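# Find an amber-fault server and frame it, else go charge

## Task

Inspect the servers along the aisle. A faulty one has a front display glowing amber where a healthy one glows blue. If you find one, finish facing its cabinet from the front with that server at the precise centre of the head camera image. The image must be upright with no sideways roll, sharp, and unblocked. If no server is faulty, finish parked squarely within the taped charging area, near the wall charger, with either your front or your back toward it. In both cases every object must be where it began and neither gripper may hold anything. The robot must not fall or finish tipped over; either counts as failure. Once everything has settled, and for the final second before checking, neither arm (hands included) nor the torso may touch anything, and the base may touch only fixed things, never movable items such as parts, boxes, carts, lids or drawers.

## Robot and tools

Robot: a Rainbow Robotics RB-Y1. It has a two-wheel differential base with two rear casters, a torso that folds at ankle, knee and hip (called the leg), a yaw joint, two 7-joint arms with parallel grippers, and a pan/tilt head. The base measures 0.66 m long by 0.58 m wide, and its front edge sits 0.10 m ahead of the drive axle. The base cannot move sideways.

Frames: the base frame has its origin on the floor midway between the drive wheels, with x forward, y left and z up. The chest, left_hand and right_hand poses are reported in this frame. A hand point is the spot midway between that hand's finger pads. The fingers point along the hand's -z axis and close along its x axis. Reported hand positions can be off, especially at full reach. The odometry frame is the base frame as it stood when the scene began. base_odometry counts wheel rotation only, so any slip shows up as travel. Heading runs from -3.142 to 3.142, positive to the left.

execute_actions(actions, cameras): actions is a list holding one action, or an empty list to just fetch state and images. An action may contain:
- base: exactly one relative command. {"translate_m": d} drives d metres straight; forward is positive; range -3 to 3. {"rotate_rad": d} turns on the spot by d radians; counter-clockwise seen from above (left) is positive; range -3.2 to 3.2. Both are offsets from where the base last measured itself.
- joints: a single dict of absolute targets, keyed by joint name, covering torso, both arms and head together. Angles are in radians and grippers in metres. Ranges:
  - torso_squat_rad 0 to 1.2 (higher lowers the chest, kept level).
  - torso_shift_rad -0.3 to 0.6 (positive pushes the hips forward).
  - torso_pitch_rad -0.2 to 1.4 (positive leans forward).
  - torso_yaw_rad -1.5 to 1.5 (positive turns left).
  - Shoulder pitch ±2.356 (negative raises the arm forward). left_shoulder_roll_rad 0 to 3.141, right_shoulder_roll_rad -3.141 to 0 (each lifts its arm outward). Shoulder yaw ±2.094. Elbow -2.617 to 0.01 (negative bends). Forearm roll ±3.141. Wrist pitch -1.57 to 1.919. Hand roll ±2.705.
  - left_gripper_m and right_gripper_m 0 to 0.1 (the pad gap).
  - head_pan_rad -0.523 to 0.523 (positive left, relative to the chest). head_tilt_rad -0.35 to 1.57 (positive looks down).
  Combined torso limits: squat+shift<=1.52; squat-shift+pitch<=1.57; shift+0.5pitch-0.4squat<=0.7; shift+0.3pitch-0.5squat<=0.39. A command that breaks one of these leaves the torso part-way and reports off_target.
- speeds: caps for this action only. translate_m 0.05 to 0.4 m/s; rotate_rad 0.1 to 1.509 rad/s. The defaults are the maximums. A base move that would need more than 8.667 s is refused.
- min_time_s: 0.1 to 8. This is the shortest duration for each arm and head motion.

The joint top speeds are: arms 1 rad/s (the wrist-side joints 1.5), head 1.5, squat and pitch 0.3, shift 0.15, yaw 0.6, grippers 0.1 m/s. No action may run beyond 15 s. A joint or base you leave out may keep pushing toward its previous target. Unknown keys or out-of-range values get the whole call refused with no motion. cameras takes head_camera, left_wrist_camera, right_wrist_camera or all; leaving it out or passing null also returns every image, and [] returns none. Images come back in the order given by the pictures line.

wait(seconds 0-10): lets the simulation run with nothing new commanded, then returns state and images.
zoom_image(camera, region [x0,y0,x1,y1] in pixels, at most 504x504): gives a closer look at the latest full image. The head_camera image is 896x504 with its principal point near (449,252), so the exact image centre is the target point for framing the server.
read_manual(section): returns licence texts only.
finished_scene(scene): closes the scene permanently once the last command has been held. Call it only when the end condition is met.

Reading results: base_status and joint_status report how each motion ended.
- done: reached target. For the base this only means the wheels turned enough, even if they slipped.
- off_target: stopped short and may still be pushing.
- contact_stop: hit something firm. This applies to the torso and arms only.
- time_out: took too long.
- limit_stop_at_<name>: a built-in limit stopped it. limit_stop_at_own_body means the self-collision guard stopped it before any contact.
- stopped_with_arm: the torso halted because an arm had a contact stop.
A stop in one joint halts its whole group (torso, left arm or right arm), and those joints then hold where they are. "joint command not followed" with a cause line means an arm's targets were blocked by the arm-collision check; follow the cause's advice. on_its_own lists what this call left uncommanded, and "held at" there is a target, not a measured position. Motor temperatures are listed per arm. MOTOR HOT appears at 65 °C, and at 80 °C an OVER-TEMPERATURE FAULT brakes the arm and stops the robot. A torque fault stops everything for 10 s. After either fault, send your targets again.

Cautions:
- The base does not stop when it hits furniture. It will keep spinning its wheels and pushing, and a bent leg can stick out past the front edge.
- After a contact stop, back off in a separate action: arms first, then the torso.
- Never let the arms strike or squeeze each other.
- Avoid heavy loads far forward, because the robot can tip.
- Do not knock over or move any object.
- Finish with arms and torso clear of everything, grippers empty, and the base touching nothing movable.
- For this job, keep the arms tucked, drive along the aisle, and pan or tilt the head to check display colours. Then either centre the amber server upright in head_camera, or back or drive squarely into the taped charger area.

Each tool is called after "Request:" in YAML: its name, and indented under it one key for each argument.

## Session

Request:
execute_actions:
  actions: []

Scene clock: 0.00 s.
Motor temperatures (°C, as the motors report them): left_arm=[36 32 34 34 43 36 36] | right_arm=[34 35 34 34 37 39 37]
base_odometry: x=+0.000 y=+0.000 heading=+0.000 (m, m, rad; odometry frame)
base_status: not commanded
joint_positions: torso_squat_rad=+0.350 torso_shift_rad=+0.000 torso_pitch_rad=-0.001 torso_yaw_rad=+0.001 left_shoulder_pitch_rad=-0.004 left_shoulder_roll_rad=+0.039 left_shoulder_yaw_rad=+0.040 left_elbow_rad=-0.189 left_forearm_roll_rad=+0.000 left_wrist_pitch_rad=-0.018 left_hand_roll_rad=+0.053 left_gripper_m=+0.100 right_shoulder_pitch_rad=+0.041 right_shoulder_roll_rad=-0.022 right_shoulder_yaw_rad=+0.019 right_elbow_rad=-0.291 right_forearm_roll_rad=+0.048 right_wrist_pitch_rad=+0.046 right_hand_roll_rad=-0.043 right_gripper_m=+0.099 head_pan_rad=+0.001 head_tilt_rad=+0.399
joint_status: not commanded
chest: x=-0.2286 y=-0.0007 z=+1.2474 quat_wxyz=(+1.000, +0.000, -0.001, +0.000) (m; base frame)
left_hand: x=-0.1289 y=+0.2528 z=+0.5699 quat_wxyz=(+0.993, +0.019, -0.107, +0.044) (m; base frame)
right_hand: x=-0.1260 y=-0.2366 z=+0.5693 quat_wxyz=(+0.995, -0.012, -0.104, +0.007) (m; base frame)
pictures: head_camera, left_wrist_camera, right_wrist_camera
Images, in order (width x height): head_camera 896x504, left_wrist_camera 644x364, right_wrist_camera 644x364.

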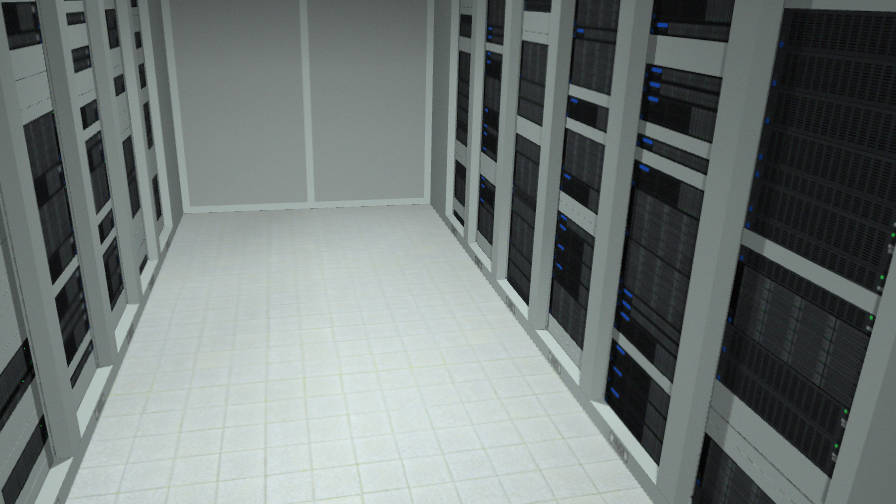

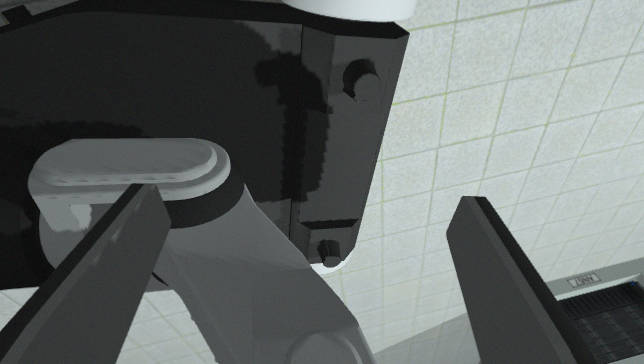

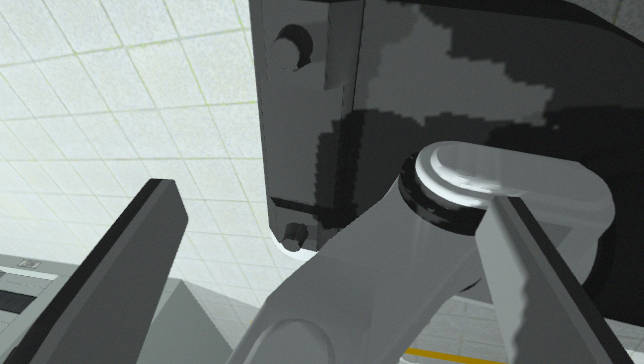

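Request:
execute_actions:
  actions:
    - {"base":{"rotate_rad":0.2},"joints":{"head_tilt_rad":0.1,"head_pan_rad":-0.4}}
  cameras: ["head_camera"]

Request:
execute_actions:
  actions:
    - {"joints":{"head_tilt_rad":0.25,"head_pan_rad":0.45}}
  cameras: ["head_camera"]

Scene clock: 6.20 s.
Motor temperatures (°C, as the motors report them): left_arm=[36 32 34 34 43 36 36] | right_arm=[34 35 34 34 37 39 37]
base_odometry: x=+0.000 y=+0.000 heading=+0.199 (m, m, rad; odometry frame)
base_status: done
joint_positions: torso_squat_rad=+0.350 torso_shift_rad=+0.000 torso_pitch_rad=-0.001 torso_yaw_rad=+0.001 left_shoulder_pitch_rad=-0.004 left_shoulder_roll_rad=+0.039 left_shoulder_yaw_rad=+0.040 left_elbow_rad=-0.189 left_forearm_roll_rad=+0.000 left_wrist_pitch_rad=-0.018 left_hand_roll_rad=+0.053 left_gripper_m=+0.100 right_shoulder_pitch_rad=+0.041 right_shoulder_roll_rad=-0.022 right_shoulder_yaw_rad=+0.019 right_elbow_rad=-0.291 right_forearm_roll_rad=+0.048 right_wrist_pitch_rad=+0.046 right_hand_roll_rad=-0.043 right_gripper_m=+0.099 head_pan_rad=-0.400 head_tilt_rad=+0.100
joint_status: all done
chest: x=-0.2286 y=-0.0007 z=+1.2474 quat_wxyz=(+1.000, +0.000, -0.001, +0.000) (m; base frame)
left_hand: x=-0.1289 y=+0.2527 z=+0.5699 quat_wxyz=(+0.993, +0.019, -0.107, +0.044) (m; base frame)
right_hand: x=-0.1260 y=-0.2366 z=+0.5693 quat_wxyz=(+0.995, -0.012, -0.104, +0.007) (m; base frame)
pictures: head_camera
Images, in order (width x height): head_camera 896x504.

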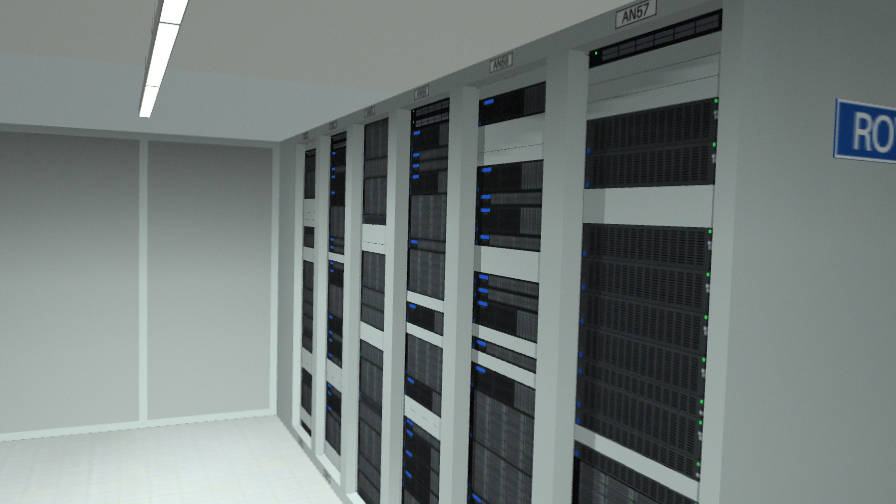

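Scene clock: 7.43 s.
Motor temperatures (°C, as the motors report them): left_arm=[36 32 34 34 43 36 36] | right_arm=[34 35 34 34 37 39 37]
base_odometry: x=+0.000 y=+0.000 heading=+0.199 (m, m, rad; odometry frame)
base_status: not commanded
joint_positions: torso_squat_rad=+0.350 torso_shift_rad=+0.000 torso_pitch_rad=-0.001 torso_yaw_rad=+0.001 left_shoulder_pitch_rad=-0.004 left_shoulder_roll_rad=+0.039 left_shoulder_yaw_rad=+0.040 left_elbow_rad=-0.189 left_forearm_roll_rad=+0.000 left_wrist_pitch_rad=-0.018 left_hand_roll_rad=+0.053 left_gripper_m=+0.100 right_shoulder_pitch_rad=+0.041 right_shoulder_roll_rad=-0.022 right_shoulder_yaw_rad=+0.019 right_elbow_rad=-0.291 right_forearm_roll_rad=+0.048 right_wrist_pitch_rad=+0.046 right_hand_roll_rad=-0.043 right_gripper_m=+0.099 head_pan_rad=+0.450 head_tilt_rad=+0.250
joint_status: all done
chest: x=-0.2286 y=-0.0007 z=+1.2474 quat_wxyz=(+1.000, +0.000, -0.001, +0.000) (m; base frame)
left_hand: x=-0.1289 y=+0.2527 z=+0.5699 quat_wxyz=(+0.993, +0.019, -0.107, +0.044) (m; base frame)
right_hand: x=-0.1260 y=-0.2366 z=+0.5693 quat_wxyz=(+0.995, -0.012, -0.104, +0.007) (m; base frame)
pictures: head_camera
Images, in order (width x height): head_camera 896x504.

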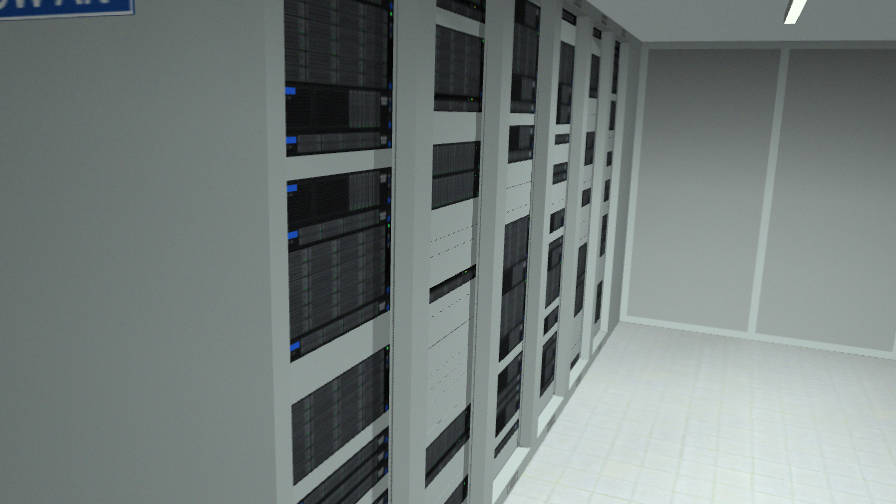

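Request:
execute_actions:
  actions:
    - {"base":{"translate_m":2.0},"joints":{"head_tilt_rad":0.3,"head_pan_rad":0.3,"torso_yaw_rad":1.0}}
  cameras: ["head_camera"]

Request:
execute_actions:
  actions:
    - {"joints":{"head_tilt_rad":0.75}}
  cameras: ["head_camera"]

Scene clock: 19.83 s.
Motor temperatures (°C, as the motors report them): left_arm=[36 32 34 34 43 36 36] | right_arm=[34 35 34 34 37 39 37]
base_odometry: x=+1.960 y=+0.397 heading=+0.200 (m, m, rad; odometry frame)
base_status: done
joint_positions: torso_squat_rad=+0.350 torso_shift_rad=+0.000 torso_pitch_rad=-0.001 torso_yaw_rad=+1.000 left_shoulder_pitch_rad=-0.004 left_shoulder_roll_rad=+0.038 left_shoulder_yaw_rad=+0.040 left_elbow_rad=-0.189 left_forearm_roll_rad=+0.000 left_wrist_pitch_rad=-0.018 left_hand_roll_rad=+0.053 left_gripper_m=+0.100 right_shoulder_pitch_rad=+0.041 right_shoulder_roll_rad=-0.022 right_shoulder_yaw_rad=+0.019 right_elbow_rad=-0.291 right_forearm_roll_rad=+0.048 right_wrist_pitch_rad=+0.046 right_hand_roll_rad=-0.043 right_gripper_m=+0.099 head_pan_rad=+0.300 head_tilt_rad=+0.300
joint_status: all done
chest: x=-0.2285 y=-0.0007 z=+1.2474 quat_wxyz=(+0.878, +0.000, -0.001, +0.479) (m; base frame)
left_hand: x=-0.3870 y=+0.2196 z=+0.5695 quat_wxyz=(+0.850, +0.067, -0.085, +0.515) (m; base frame)
right_hand: x=+0.0262 y=-0.0428 z=+0.5696 quat_wxyz=(+0.870, +0.039, -0.097, +0.483) (m; base frame)
pictures: head_camera
Images, in order (width x height): head_camera 896x504.

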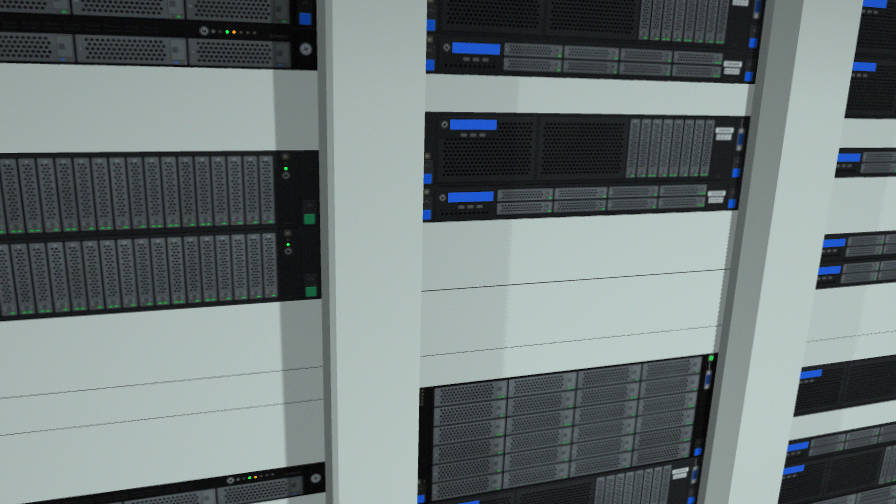

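Scene clock: 20.80 s.
Motor temperatures (°C, as the motors report them): left_arm=[36 32 34 34 43 36 36] | right_arm=[34 35 34 34 37 39 37]
base_odometry: x=+1.960 y=+0.397 heading=+0.200 (m, m, rad; odometry frame)
base_status: not commanded
joint_positions: torso_squat_rad=+0.350 torso_shift_rad=+0.000 torso_pitch_rad=-0.001 torso_yaw_rad=+1.000 left_shoulder_pitch_rad=-0.004 left_shoulder_roll_rad=+0.038 left_shoulder_yaw_rad=+0.040 left_elbow_rad=-0.189 left_forearm_roll_rad=+0.000 left_wrist_pitch_rad=-0.018 left_hand_roll_rad=+0.053 left_gripper_m=+0.100 right_shoulder_pitch_rad=+0.041 right_shoulder_roll_rad=-0.022 right_shoulder_yaw_rad=+0.019 right_elbow_rad=-0.291 right_forearm_roll_rad=+0.048 right_wrist_pitch_rad=+0.046 right_hand_roll_rad=-0.043 right_gripper_m=+0.099 head_pan_rad=+0.300 head_tilt_rad=+0.750
joint_status: all done
chest: x=-0.2285 y=-0.0007 z=+1.2474 quat_wxyz=(+0.878, +0.000, -0.001, +0.479) (m; base frame)
left_hand: x=-0.3870 y=+0.2196 z=+0.5695 quat_wxyz=(+0.850, +0.067, -0.085, +0.515) (m; base frame)
right_hand: x=+0.0261 y=-0.0428 z=+0.5696 quat_wxyz=(+0.870, +0.039, -0.097, +0.483) (m; base frame)
pictures: head_camera
Images, in order (width x height): head_camera 896x504.

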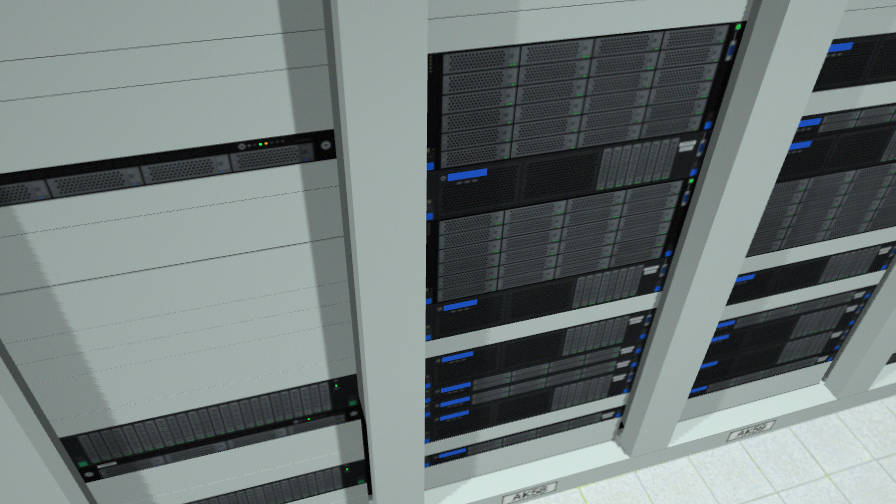

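Request:
execute_actions:
  actions:
    - {"joints":{"head_tilt_rad":0.0,"head_pan_rad":0.1}}
  cameras: ["head_camera"]

Request:
execute_actions:
  actions:
    - {"base":{"translate_m":1.2}}
  cameras: ["head_camera"]

Request:
execute_actions:
  actions:
    - {"joints":{"head_tilt_rad":0.45}}
  cameras: ["head_camera"]

Request:
execute_actions:
  actions:
    - {"joints":{"head_tilt_rad":0.85}}
  cameras: ["head_camera"]

Scene clock: 26.20 s.
Motor temperatures (°C, as the motors report them): left_arm=[36 32 34 34 43 36 36] | right_arm=[34 35 34 34 37 39 37]
base_odometry: x=+1.960 y=+0.397 heading=+0.200 (m, m, rad; odometry frame)
base_status: not commanded
joint_positions: torso_squat_rad=+0.350 torso_shift_rad=+0.000 torso_pitch_rad=-0.001 torso_yaw_rad=+1.000 left_shoulder_pitch_rad=-0.004 left_shoulder_roll_rad=+0.038 left_shoulder_yaw_rad=+0.040 left_elbow_rad=-0.189 left_forearm_roll_rad=+0.000 left_wrist_pitch_rad=-0.018 left_hand_roll_rad=+0.053 left_gripper_m=+0.100 right_shoulder_pitch_rad=+0.041 right_shoulder_roll_rad=-0.022 right_shoulder_yaw_rad=+0.019 right_elbow_rad=-0.291 right_forearm_roll_rad=+0.048 right_wrist_pitch_rad=+0.046 right_hand_roll_rad=-0.043 right_gripper_m=+0.099 head_pan_rad=+0.100 head_tilt_rad=+0.000
joint_status: all done
chest: x=-0.2285 y=-0.0007 z=+1.2474 quat_wxyz=(+0.878, +0.000, -0.001, +0.479) (m; base frame)
left_hand: x=-0.3870 y=+0.2196 z=+0.5695 quat_wxyz=(+0.850, +0.067, -0.085, +0.515) (m; base frame)
right_hand: x=+0.0261 y=-0.0428 z=+0.5696 quat_wxyz=(+0.870, +0.039, -0.097, +0.483) (m; base frame)
pictures: head_camera
Images, in order (width x height): head_camera 896x504.

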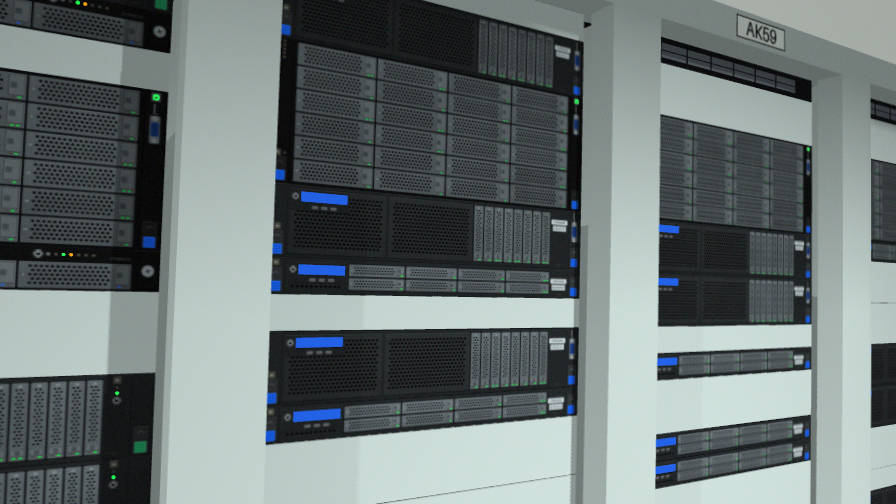

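Scene clock: 30.73 s.
Motor temperatures (°C, as the motors report them): left_arm=[36 32 34 34 43 36 36] | right_arm=[34 35 34 34 37 39 37]
base_odometry: x=+3.136 y=+0.636 heading=+0.201 (m, m, rad; odometry frame)
base_status: done
joint_positions: torso_squat_rad=+0.350 torso_shift_rad=+0.000 torso_pitch_rad=-0.001 torso_yaw_rad=+1.000 left_shoulder_pitch_rad=-0.004 left_shoulder_roll_rad=+0.038 left_shoulder_yaw_rad=+0.040 left_elbow_rad=-0.189 left_forearm_roll_rad=+0.000 left_wrist_pitch_rad=-0.018 left_hand_roll_rad=+0.053 left_gripper_m=+0.100 right_shoulder_pitch_rad=+0.041 right_shoulder_roll_rad=-0.022 right_shoulder_yaw_rad=+0.019 right_elbow_rad=-0.291 right_forearm_roll_rad=+0.048 right_wrist_pitch_rad=+0.046 right_hand_roll_rad=-0.043 right_gripper_m=+0.099 head_pan_rad=+0.100 head_tilt_rad=+0.000
joint_status: not commanded
chest: x=-0.2285 y=-0.0007 z=+1.2474 quat_wxyz=(+0.878, +0.000, -0.001, +0.479) (m; base frame)
left_hand: x=-0.3869 y=+0.2196 z=+0.5695 quat_wxyz=(+0.850, +0.067, -0.085, +0.515) (m; base frame)
right_hand: x=+0.0261 y=-0.0428 z=+0.5696 quat_wxyz=(+0.870, +0.039, -0.097, +0.483) (m; base frame)
pictures: head_camera
Images, in order (width x height): head_camera 896x504.

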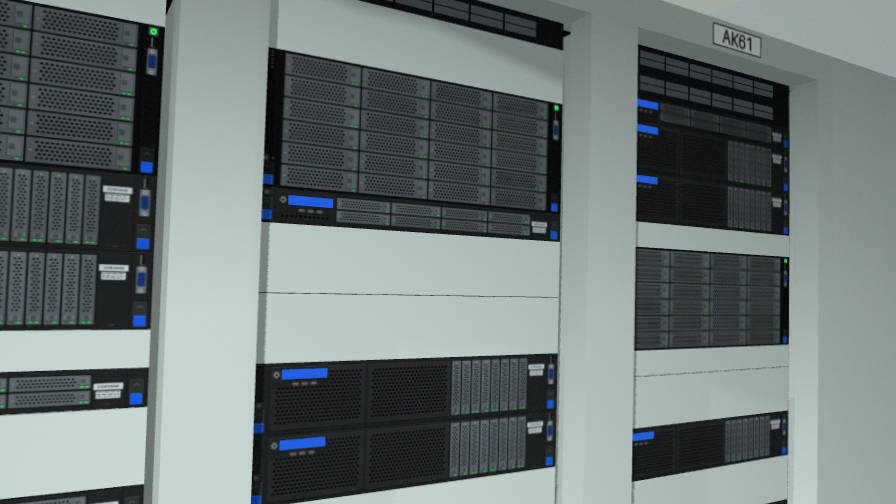

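Scene clock: 31.70 s.
Motor temperatures (°C, as the motors report them): left_arm=[36 32 34 34 43 36 36] | right_arm=[34 35 34 34 37 39 37]
base_odometry: x=+3.136 y=+0.636 heading=+0.201 (m, m, rad; odometry frame)
base_status: not commanded
joint_positions: torso_squat_rad=+0.350 torso_shift_rad=+0.000 torso_pitch_rad=-0.001 torso_yaw_rad=+1.000 left_shoulder_pitch_rad=-0.004 left_shoulder_roll_rad=+0.038 left_shoulder_yaw_rad=+0.040 left_elbow_rad=-0.189 left_forearm_roll_rad=+0.000 left_wrist_pitch_rad=-0.018 left_hand_roll_rad=+0.053 left_gripper_m=+0.100 right_shoulder_pitch_rad=+0.041 right_shoulder_roll_rad=-0.022 right_shoulder_yaw_rad=+0.019 right_elbow_rad=-0.291 right_forearm_roll_rad=+0.048 right_wrist_pitch_rad=+0.046 right_hand_roll_rad=-0.043 right_gripper_m=+0.099 head_pan_rad=+0.100 head_tilt_rad=+0.450
joint_status: all done
chest: x=-0.2285 y=-0.0007 z=+1.2474 quat_wxyz=(+0.878, +0.000, -0.001, +0.479) (m; base frame)
left_hand: x=-0.3869 y=+0.2197 z=+0.5695 quat_wxyz=(+0.850, +0.067, -0.085, +0.515) (m; base frame)
right_hand: x=+0.0261 y=-0.0428 z=+0.5696 quat_wxyz=(+0.870, +0.039, -0.097, +0.483) (m; base frame)
pictures: head_camera
Images, in order (width x height): head_camera 896x504.

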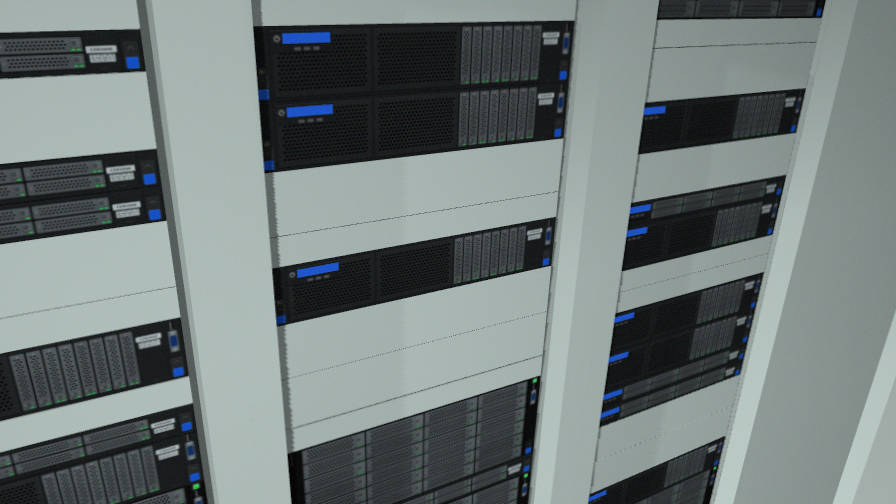

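Scene clock: 32.63 s.
Motor temperatures (°C, as the motors report them): left_arm=[36 32 34 34 43 36 36] | right_arm=[34 35 34 34 37 39 37]
base_odometry: x=+3.136 y=+0.636 heading=+0.201 (m, m, rad; odometry frame)
base_status: not commanded
joint_positions: torso_squat_rad=+0.350 torso_shift_rad=+0.000 torso_pitch_rad=-0.001 torso_yaw_rad=+1.000 left_shoulder_pitch_rad=-0.004 left_shoulder_roll_rad=+0.038 left_shoulder_yaw_rad=+0.040 left_elbow_rad=-0.189 left_forearm_roll_rad=+0.000 left_wrist_pitch_rad=-0.018 left_hand_roll_rad=+0.053 left_gripper_m=+0.100 right_shoulder_pitch_rad=+0.041 right_shoulder_roll_rad=-0.022 right_shoulder_yaw_rad=+0.019 right_elbow_rad=-0.291 right_forearm_roll_rad=+0.048 right_wrist_pitch_rad=+0.046 right_hand_roll_rad=-0.043 right_gripper_m=+0.099 head_pan_rad=+0.100 head_tilt_rad=+0.850
joint_status: all done
chest: x=-0.2285 y=-0.0007 z=+1.2474 quat_wxyz=(+0.878, +0.000, -0.001, +0.479) (m; base frame)
left_hand: x=-0.3869 y=+0.2196 z=+0.5695 quat_wxyz=(+0.850, +0.067, -0.085, +0.515) (m; base frame)
right_hand: x=+0.0261 y=-0.0428 z=+0.5696 quat_wxyz=(+0.870, +0.039, -0.097, +0.483) (m; base frame)
pictures: head_camera
Images, in order (width x height): head_camera 896x504.

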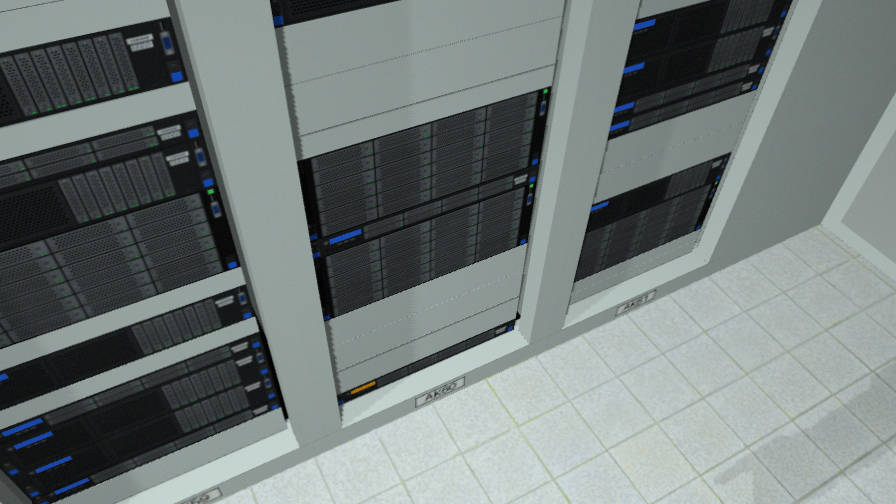

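Request:
execute_actions:
  actions:
    - {"base":{"translate_m":0.19},"joints":{"left_shoulder_roll_rad":0.4,"right_shoulder_roll_rad":-0.4,"torso_yaw_rad":0,"head_pan_rad":0}}
  cameras: []

Request:
execute_actions:
  actions:
    - {"base":{"rotate_rad":1.57},"joints":{"torso_squat_rad":1.2,"head_tilt_rad":0.75}}

Scene clock: 43.97 s.
Motor temperatures (°C, as the motors report them): left_arm=[36 32 34 34 43 36 36] | right_arm=[34 35 34 34 37 39 37]
base_odometry: x=+3.322 y=+0.674 heading=+0.202 (m, m, rad; odometry frame)
base_status: done
joint_positions: torso_squat_rad=+0.350 torso_shift_rad=+0.000 torso_pitch_rad=-0.001 torso_yaw_rad=+0.000 left_shoulder_pitch_rad=-0.004 left_shoulder_roll_rad=+0.400 left_shoulder_yaw_rad=+0.040 left_elbow_rad=-0.189 left_forearm_roll_rad=+0.000 left_wrist_pitch_rad=-0.018 left_hand_roll_rad=+0.053 left_gripper_m=+0.100 right_shoulder_pitch_rad=+0.041 right_shoulder_roll_rad=-0.400 right_shoulder_yaw_rad=+0.019 right_elbow_rad=-0.291 right_forearm_roll_rad=+0.048 right_wrist_pitch_rad=+0.046 right_hand_roll_rad=-0.043 right_gripper_m=+0.099 head_pan_rad=+0.000 head_tilt_rad=+0.850
joint_status: all done
chest: x=-0.2285 y=-0.0007 z=+1.2474 quat_wxyz=(+1.000, +0.000, -0.001, +0.000) (m; base frame)
left_hand: x=-0.1284 y=+0.5189 z=+0.6309 quat_wxyz=(+0.973, +0.197, -0.113, +0.025) (m; base frame)
right_hand: x=-0.1281 y=-0.5140 z=+0.6279 quat_wxyz=(+0.975, -0.197, -0.098, +0.033) (m; base frame)
pictures: none
No camera images: the call's "cameras" was empty. Leave "cameras" out to get every camera's image.

Scene clock: 47.93 s.
Motor temperatures (°C, as the motors report them): left_arm=[36 32 34 34 43 36 36] | right_arm=[34 35 34 34 37 39 37]
base_odometry: x=+3.322 y=+0.674 heading=+1.771 (m, m, rad; odometry frame)
base_status: done
joint_positions: torso_squat_rad=+1.200 torso_shift_rad=+0.000 torso_pitch_rad=-0.002 torso_yaw_rad=+0.000 left_shoulder_pitch_rad=-0.004 left_shoulder_roll_rad=+0.400 left_shoulder_yaw_rad=+0.040 left_elbow_rad=-0.189 left_forearm_roll_rad=+0.000 left_wrist_pitch_rad=-0.018 left_hand_roll_rad=+0.053 left_gripper_m=+0.100 right_shoulder_pitch_rad=+0.041 right_shoulder_roll_rad=-0.400 right_shoulder_yaw_rad=+0.019 right_elbow_rad=-0.291 right_forearm_roll_rad=+0.048 right_wrist_pitch_rad=+0.046 right_hand_roll_rad=-0.043 right_gripper_m=+0.099 head_pan_rad=+0.000 head_tilt_rad=+0.750
joint_status: all done
chest: x=-0.2286 y=-0.0004 z=+0.8436 quat_wxyz=(+1.000, +0.000, -0.001, +0.000) (m; base frame)
left_hand: x=-0.1284 y=+0.5191 z=+0.2271 quat_wxyz=(+0.974, +0.197, -0.113, +0.025) (m; base frame)
right_hand: x=-0.1279 y=-0.5136 z=+0.2240 quat_wxyz=(+0.975, -0.197, -0.098, +0.033) (m; base frame)
pictures: head_camera, left_wrist_camera, right_wrist_camera
Images, in order (width x height): head_camera 896x504, left_wrist_camera 644x364, right_wrist_camera 644x364.

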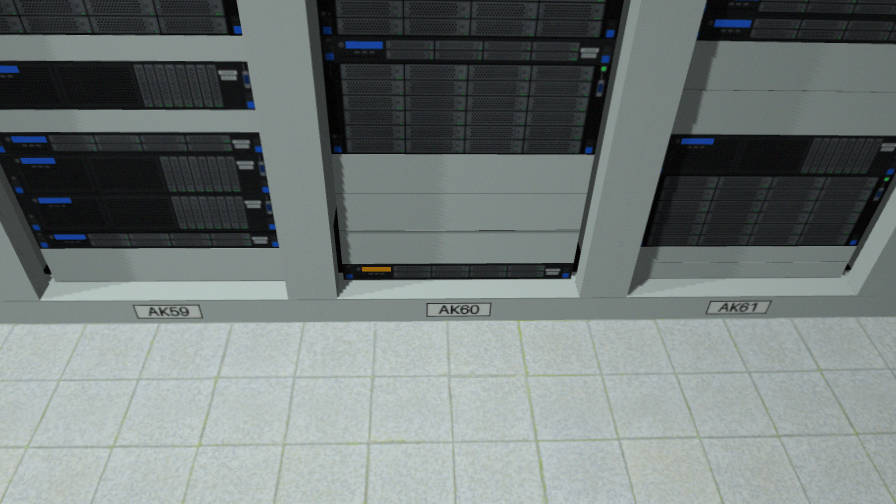

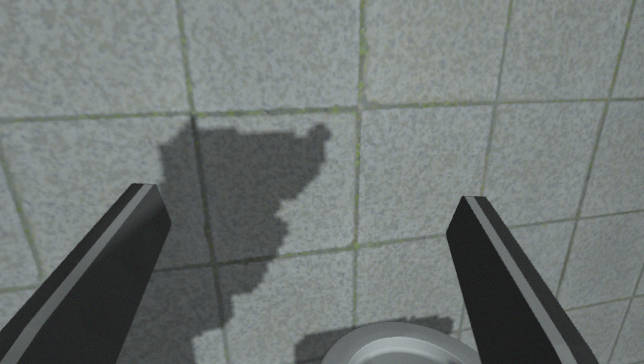

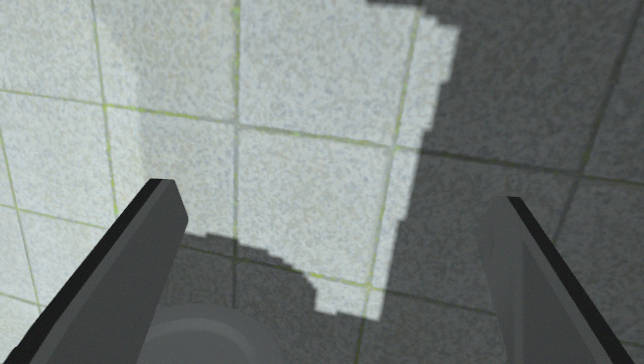

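Request:
execute_actions:
  actions:
    - {"base":{"translate_m":-0.2},"joints":{"head_tilt_rad":0.685}}
  cameras: ["head_camera"]

Scene clock: 56.97 s.
Motor temperatures (°C, as the motors report them): left_arm=[36 32 34 34 43 36 36] | right_arm=[34 35 34 34 37 39 37]
base_odometry: x=+3.362 y=+0.478 heading=+1.773 (m, m, rad; odometry frame)
base_status: done
joint_positions: torso_squat_rad=+1.200 torso_shift_rad=+0.000 torso_pitch_rad=-0.002 torso_yaw_rad=+0.000 left_shoulder_pitch_rad=-0.004 left_shoulder_roll_rad=+0.400 left_shoulder_yaw_rad=+0.040 left_elbow_rad=-0.189 left_forearm_roll_rad=+0.000 left_wrist_pitch_rad=-0.018 left_hand_roll_rad=+0.053 left_gripper_m=+0.100 right_shoulder_pitch_rad=+0.041 right_shoulder_roll_rad=-0.400 right_shoulder_yaw_rad=+0.019 right_elbow_rad=-0.291 right_forearm_roll_rad=+0.048 right_wrist_pitch_rad=+0.046 right_hand_roll_rad=-0.043 right_gripper_m=+0.099 head_pan_rad=+0.000 head_tilt_rad=+0.685
joint_status: all done
chest: x=-0.2285 y=-0.0004 z=+0.8436 quat_wxyz=(+1.000, +0.000, -0.001, +0.000) (m; base frame)
left_hand: x=-0.1285 y=+0.5191 z=+0.2270 quat_wxyz=(+0.974, +0.197, -0.113, +0.025) (m; base frame)
right_hand: x=-0.1279 y=-0.5136 z=+0.2240 quat_wxyz=(+0.975, -0.197, -0.098, +0.033) (m; base frame)
pictures: head_camera
Images, in order (width x height): head_camera 896x504.

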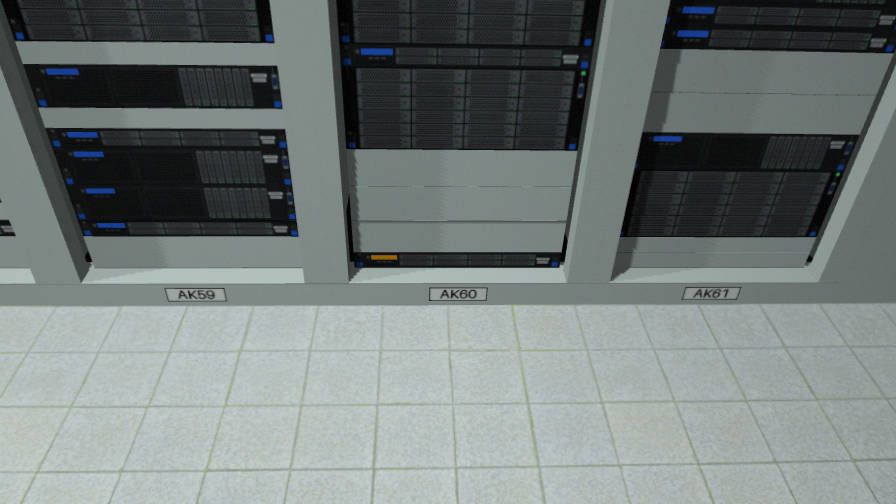

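Request:
execute_actions:
  actions:
    - {"joints":{"head_tilt_rad":0.697}}
  cameras: ["head_camera"]

Request:
zoom_image:
  camera: "head_camera"
  region: [398, 222, 498, 282]

Scene clock: 60.53 s.
Motor temperatures (°C, as the motors report them): left_arm=[36 32 34 34 43 36 36] | right_arm=[34 35 34 34 37 39 37]
base_odometry: x=+3.362 y=+0.478 heading=+1.773 (m, m, rad; odometry frame)
base_status: not commanded
joint_positions: torso_squat_rad=+1.200 torso_shift_rad=+0.000 torso_pitch_rad=-0.002 torso_yaw_rad=+0.000 left_shoulder_pitch_rad=-0.004 left_shoulder_roll_rad=+0.400 left_shoulder_yaw_rad=+0.040 left_elbow_rad=-0.189 left_forearm_roll_rad=+0.000 left_wrist_pitch_rad=-0.018 left_hand_roll_rad=+0.053 left_gripper_m=+0.100 right_shoulder_pitch_rad=+0.041 right_shoulder_roll_rad=-0.400 right_shoulder_yaw_rad=+0.019 right_elbow_rad=-0.291 right_forearm_roll_rad=+0.048 right_wrist_pitch_rad=+0.046 right_hand_roll_rad=-0.043 right_gripper_m=+0.099 head_pan_rad=+0.000 head_tilt_rad=+0.697
joint_status: all done
chest: x=-0.2285 y=-0.0004 z=+0.8436 quat_wxyz=(+1.000, +0.000, -0.001, +0.000) (m; base frame)
left_hand: x=-0.1285 y=+0.5191 z=+0.2270 quat_wxyz=(+0.974, +0.197, -0.113, +0.025) (m; base frame)
right_hand: x=-0.1279 y=-0.5136 z=+0.2240 quat_wxyz=(+0.975, -0.197, -0.098, +0.033) (m; base frame)
pictures: head_camera
Images, in order (width x height): head_camera 896x504.

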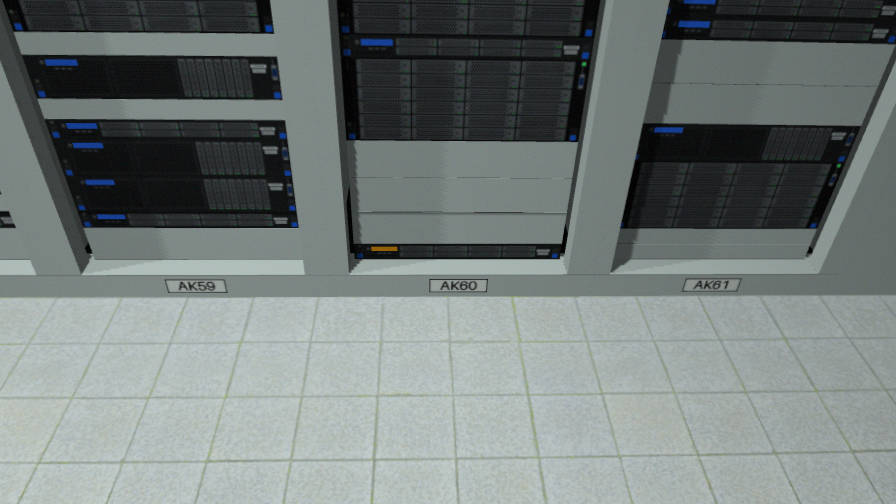

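Region (398, 222, 498, 282) of head_camera's 896x504 image, scaled by 5.040, with more detail than that image has; it fills the top 302 rows of this view, and the rest is white.

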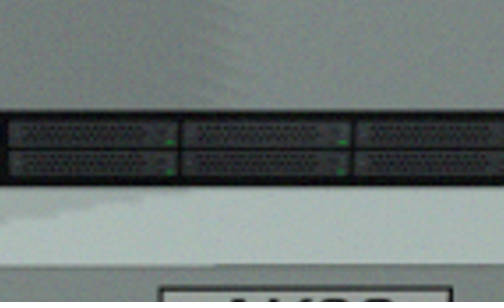

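Request:
finished_scene:
  scene: 1

The scene is finished: the task was done.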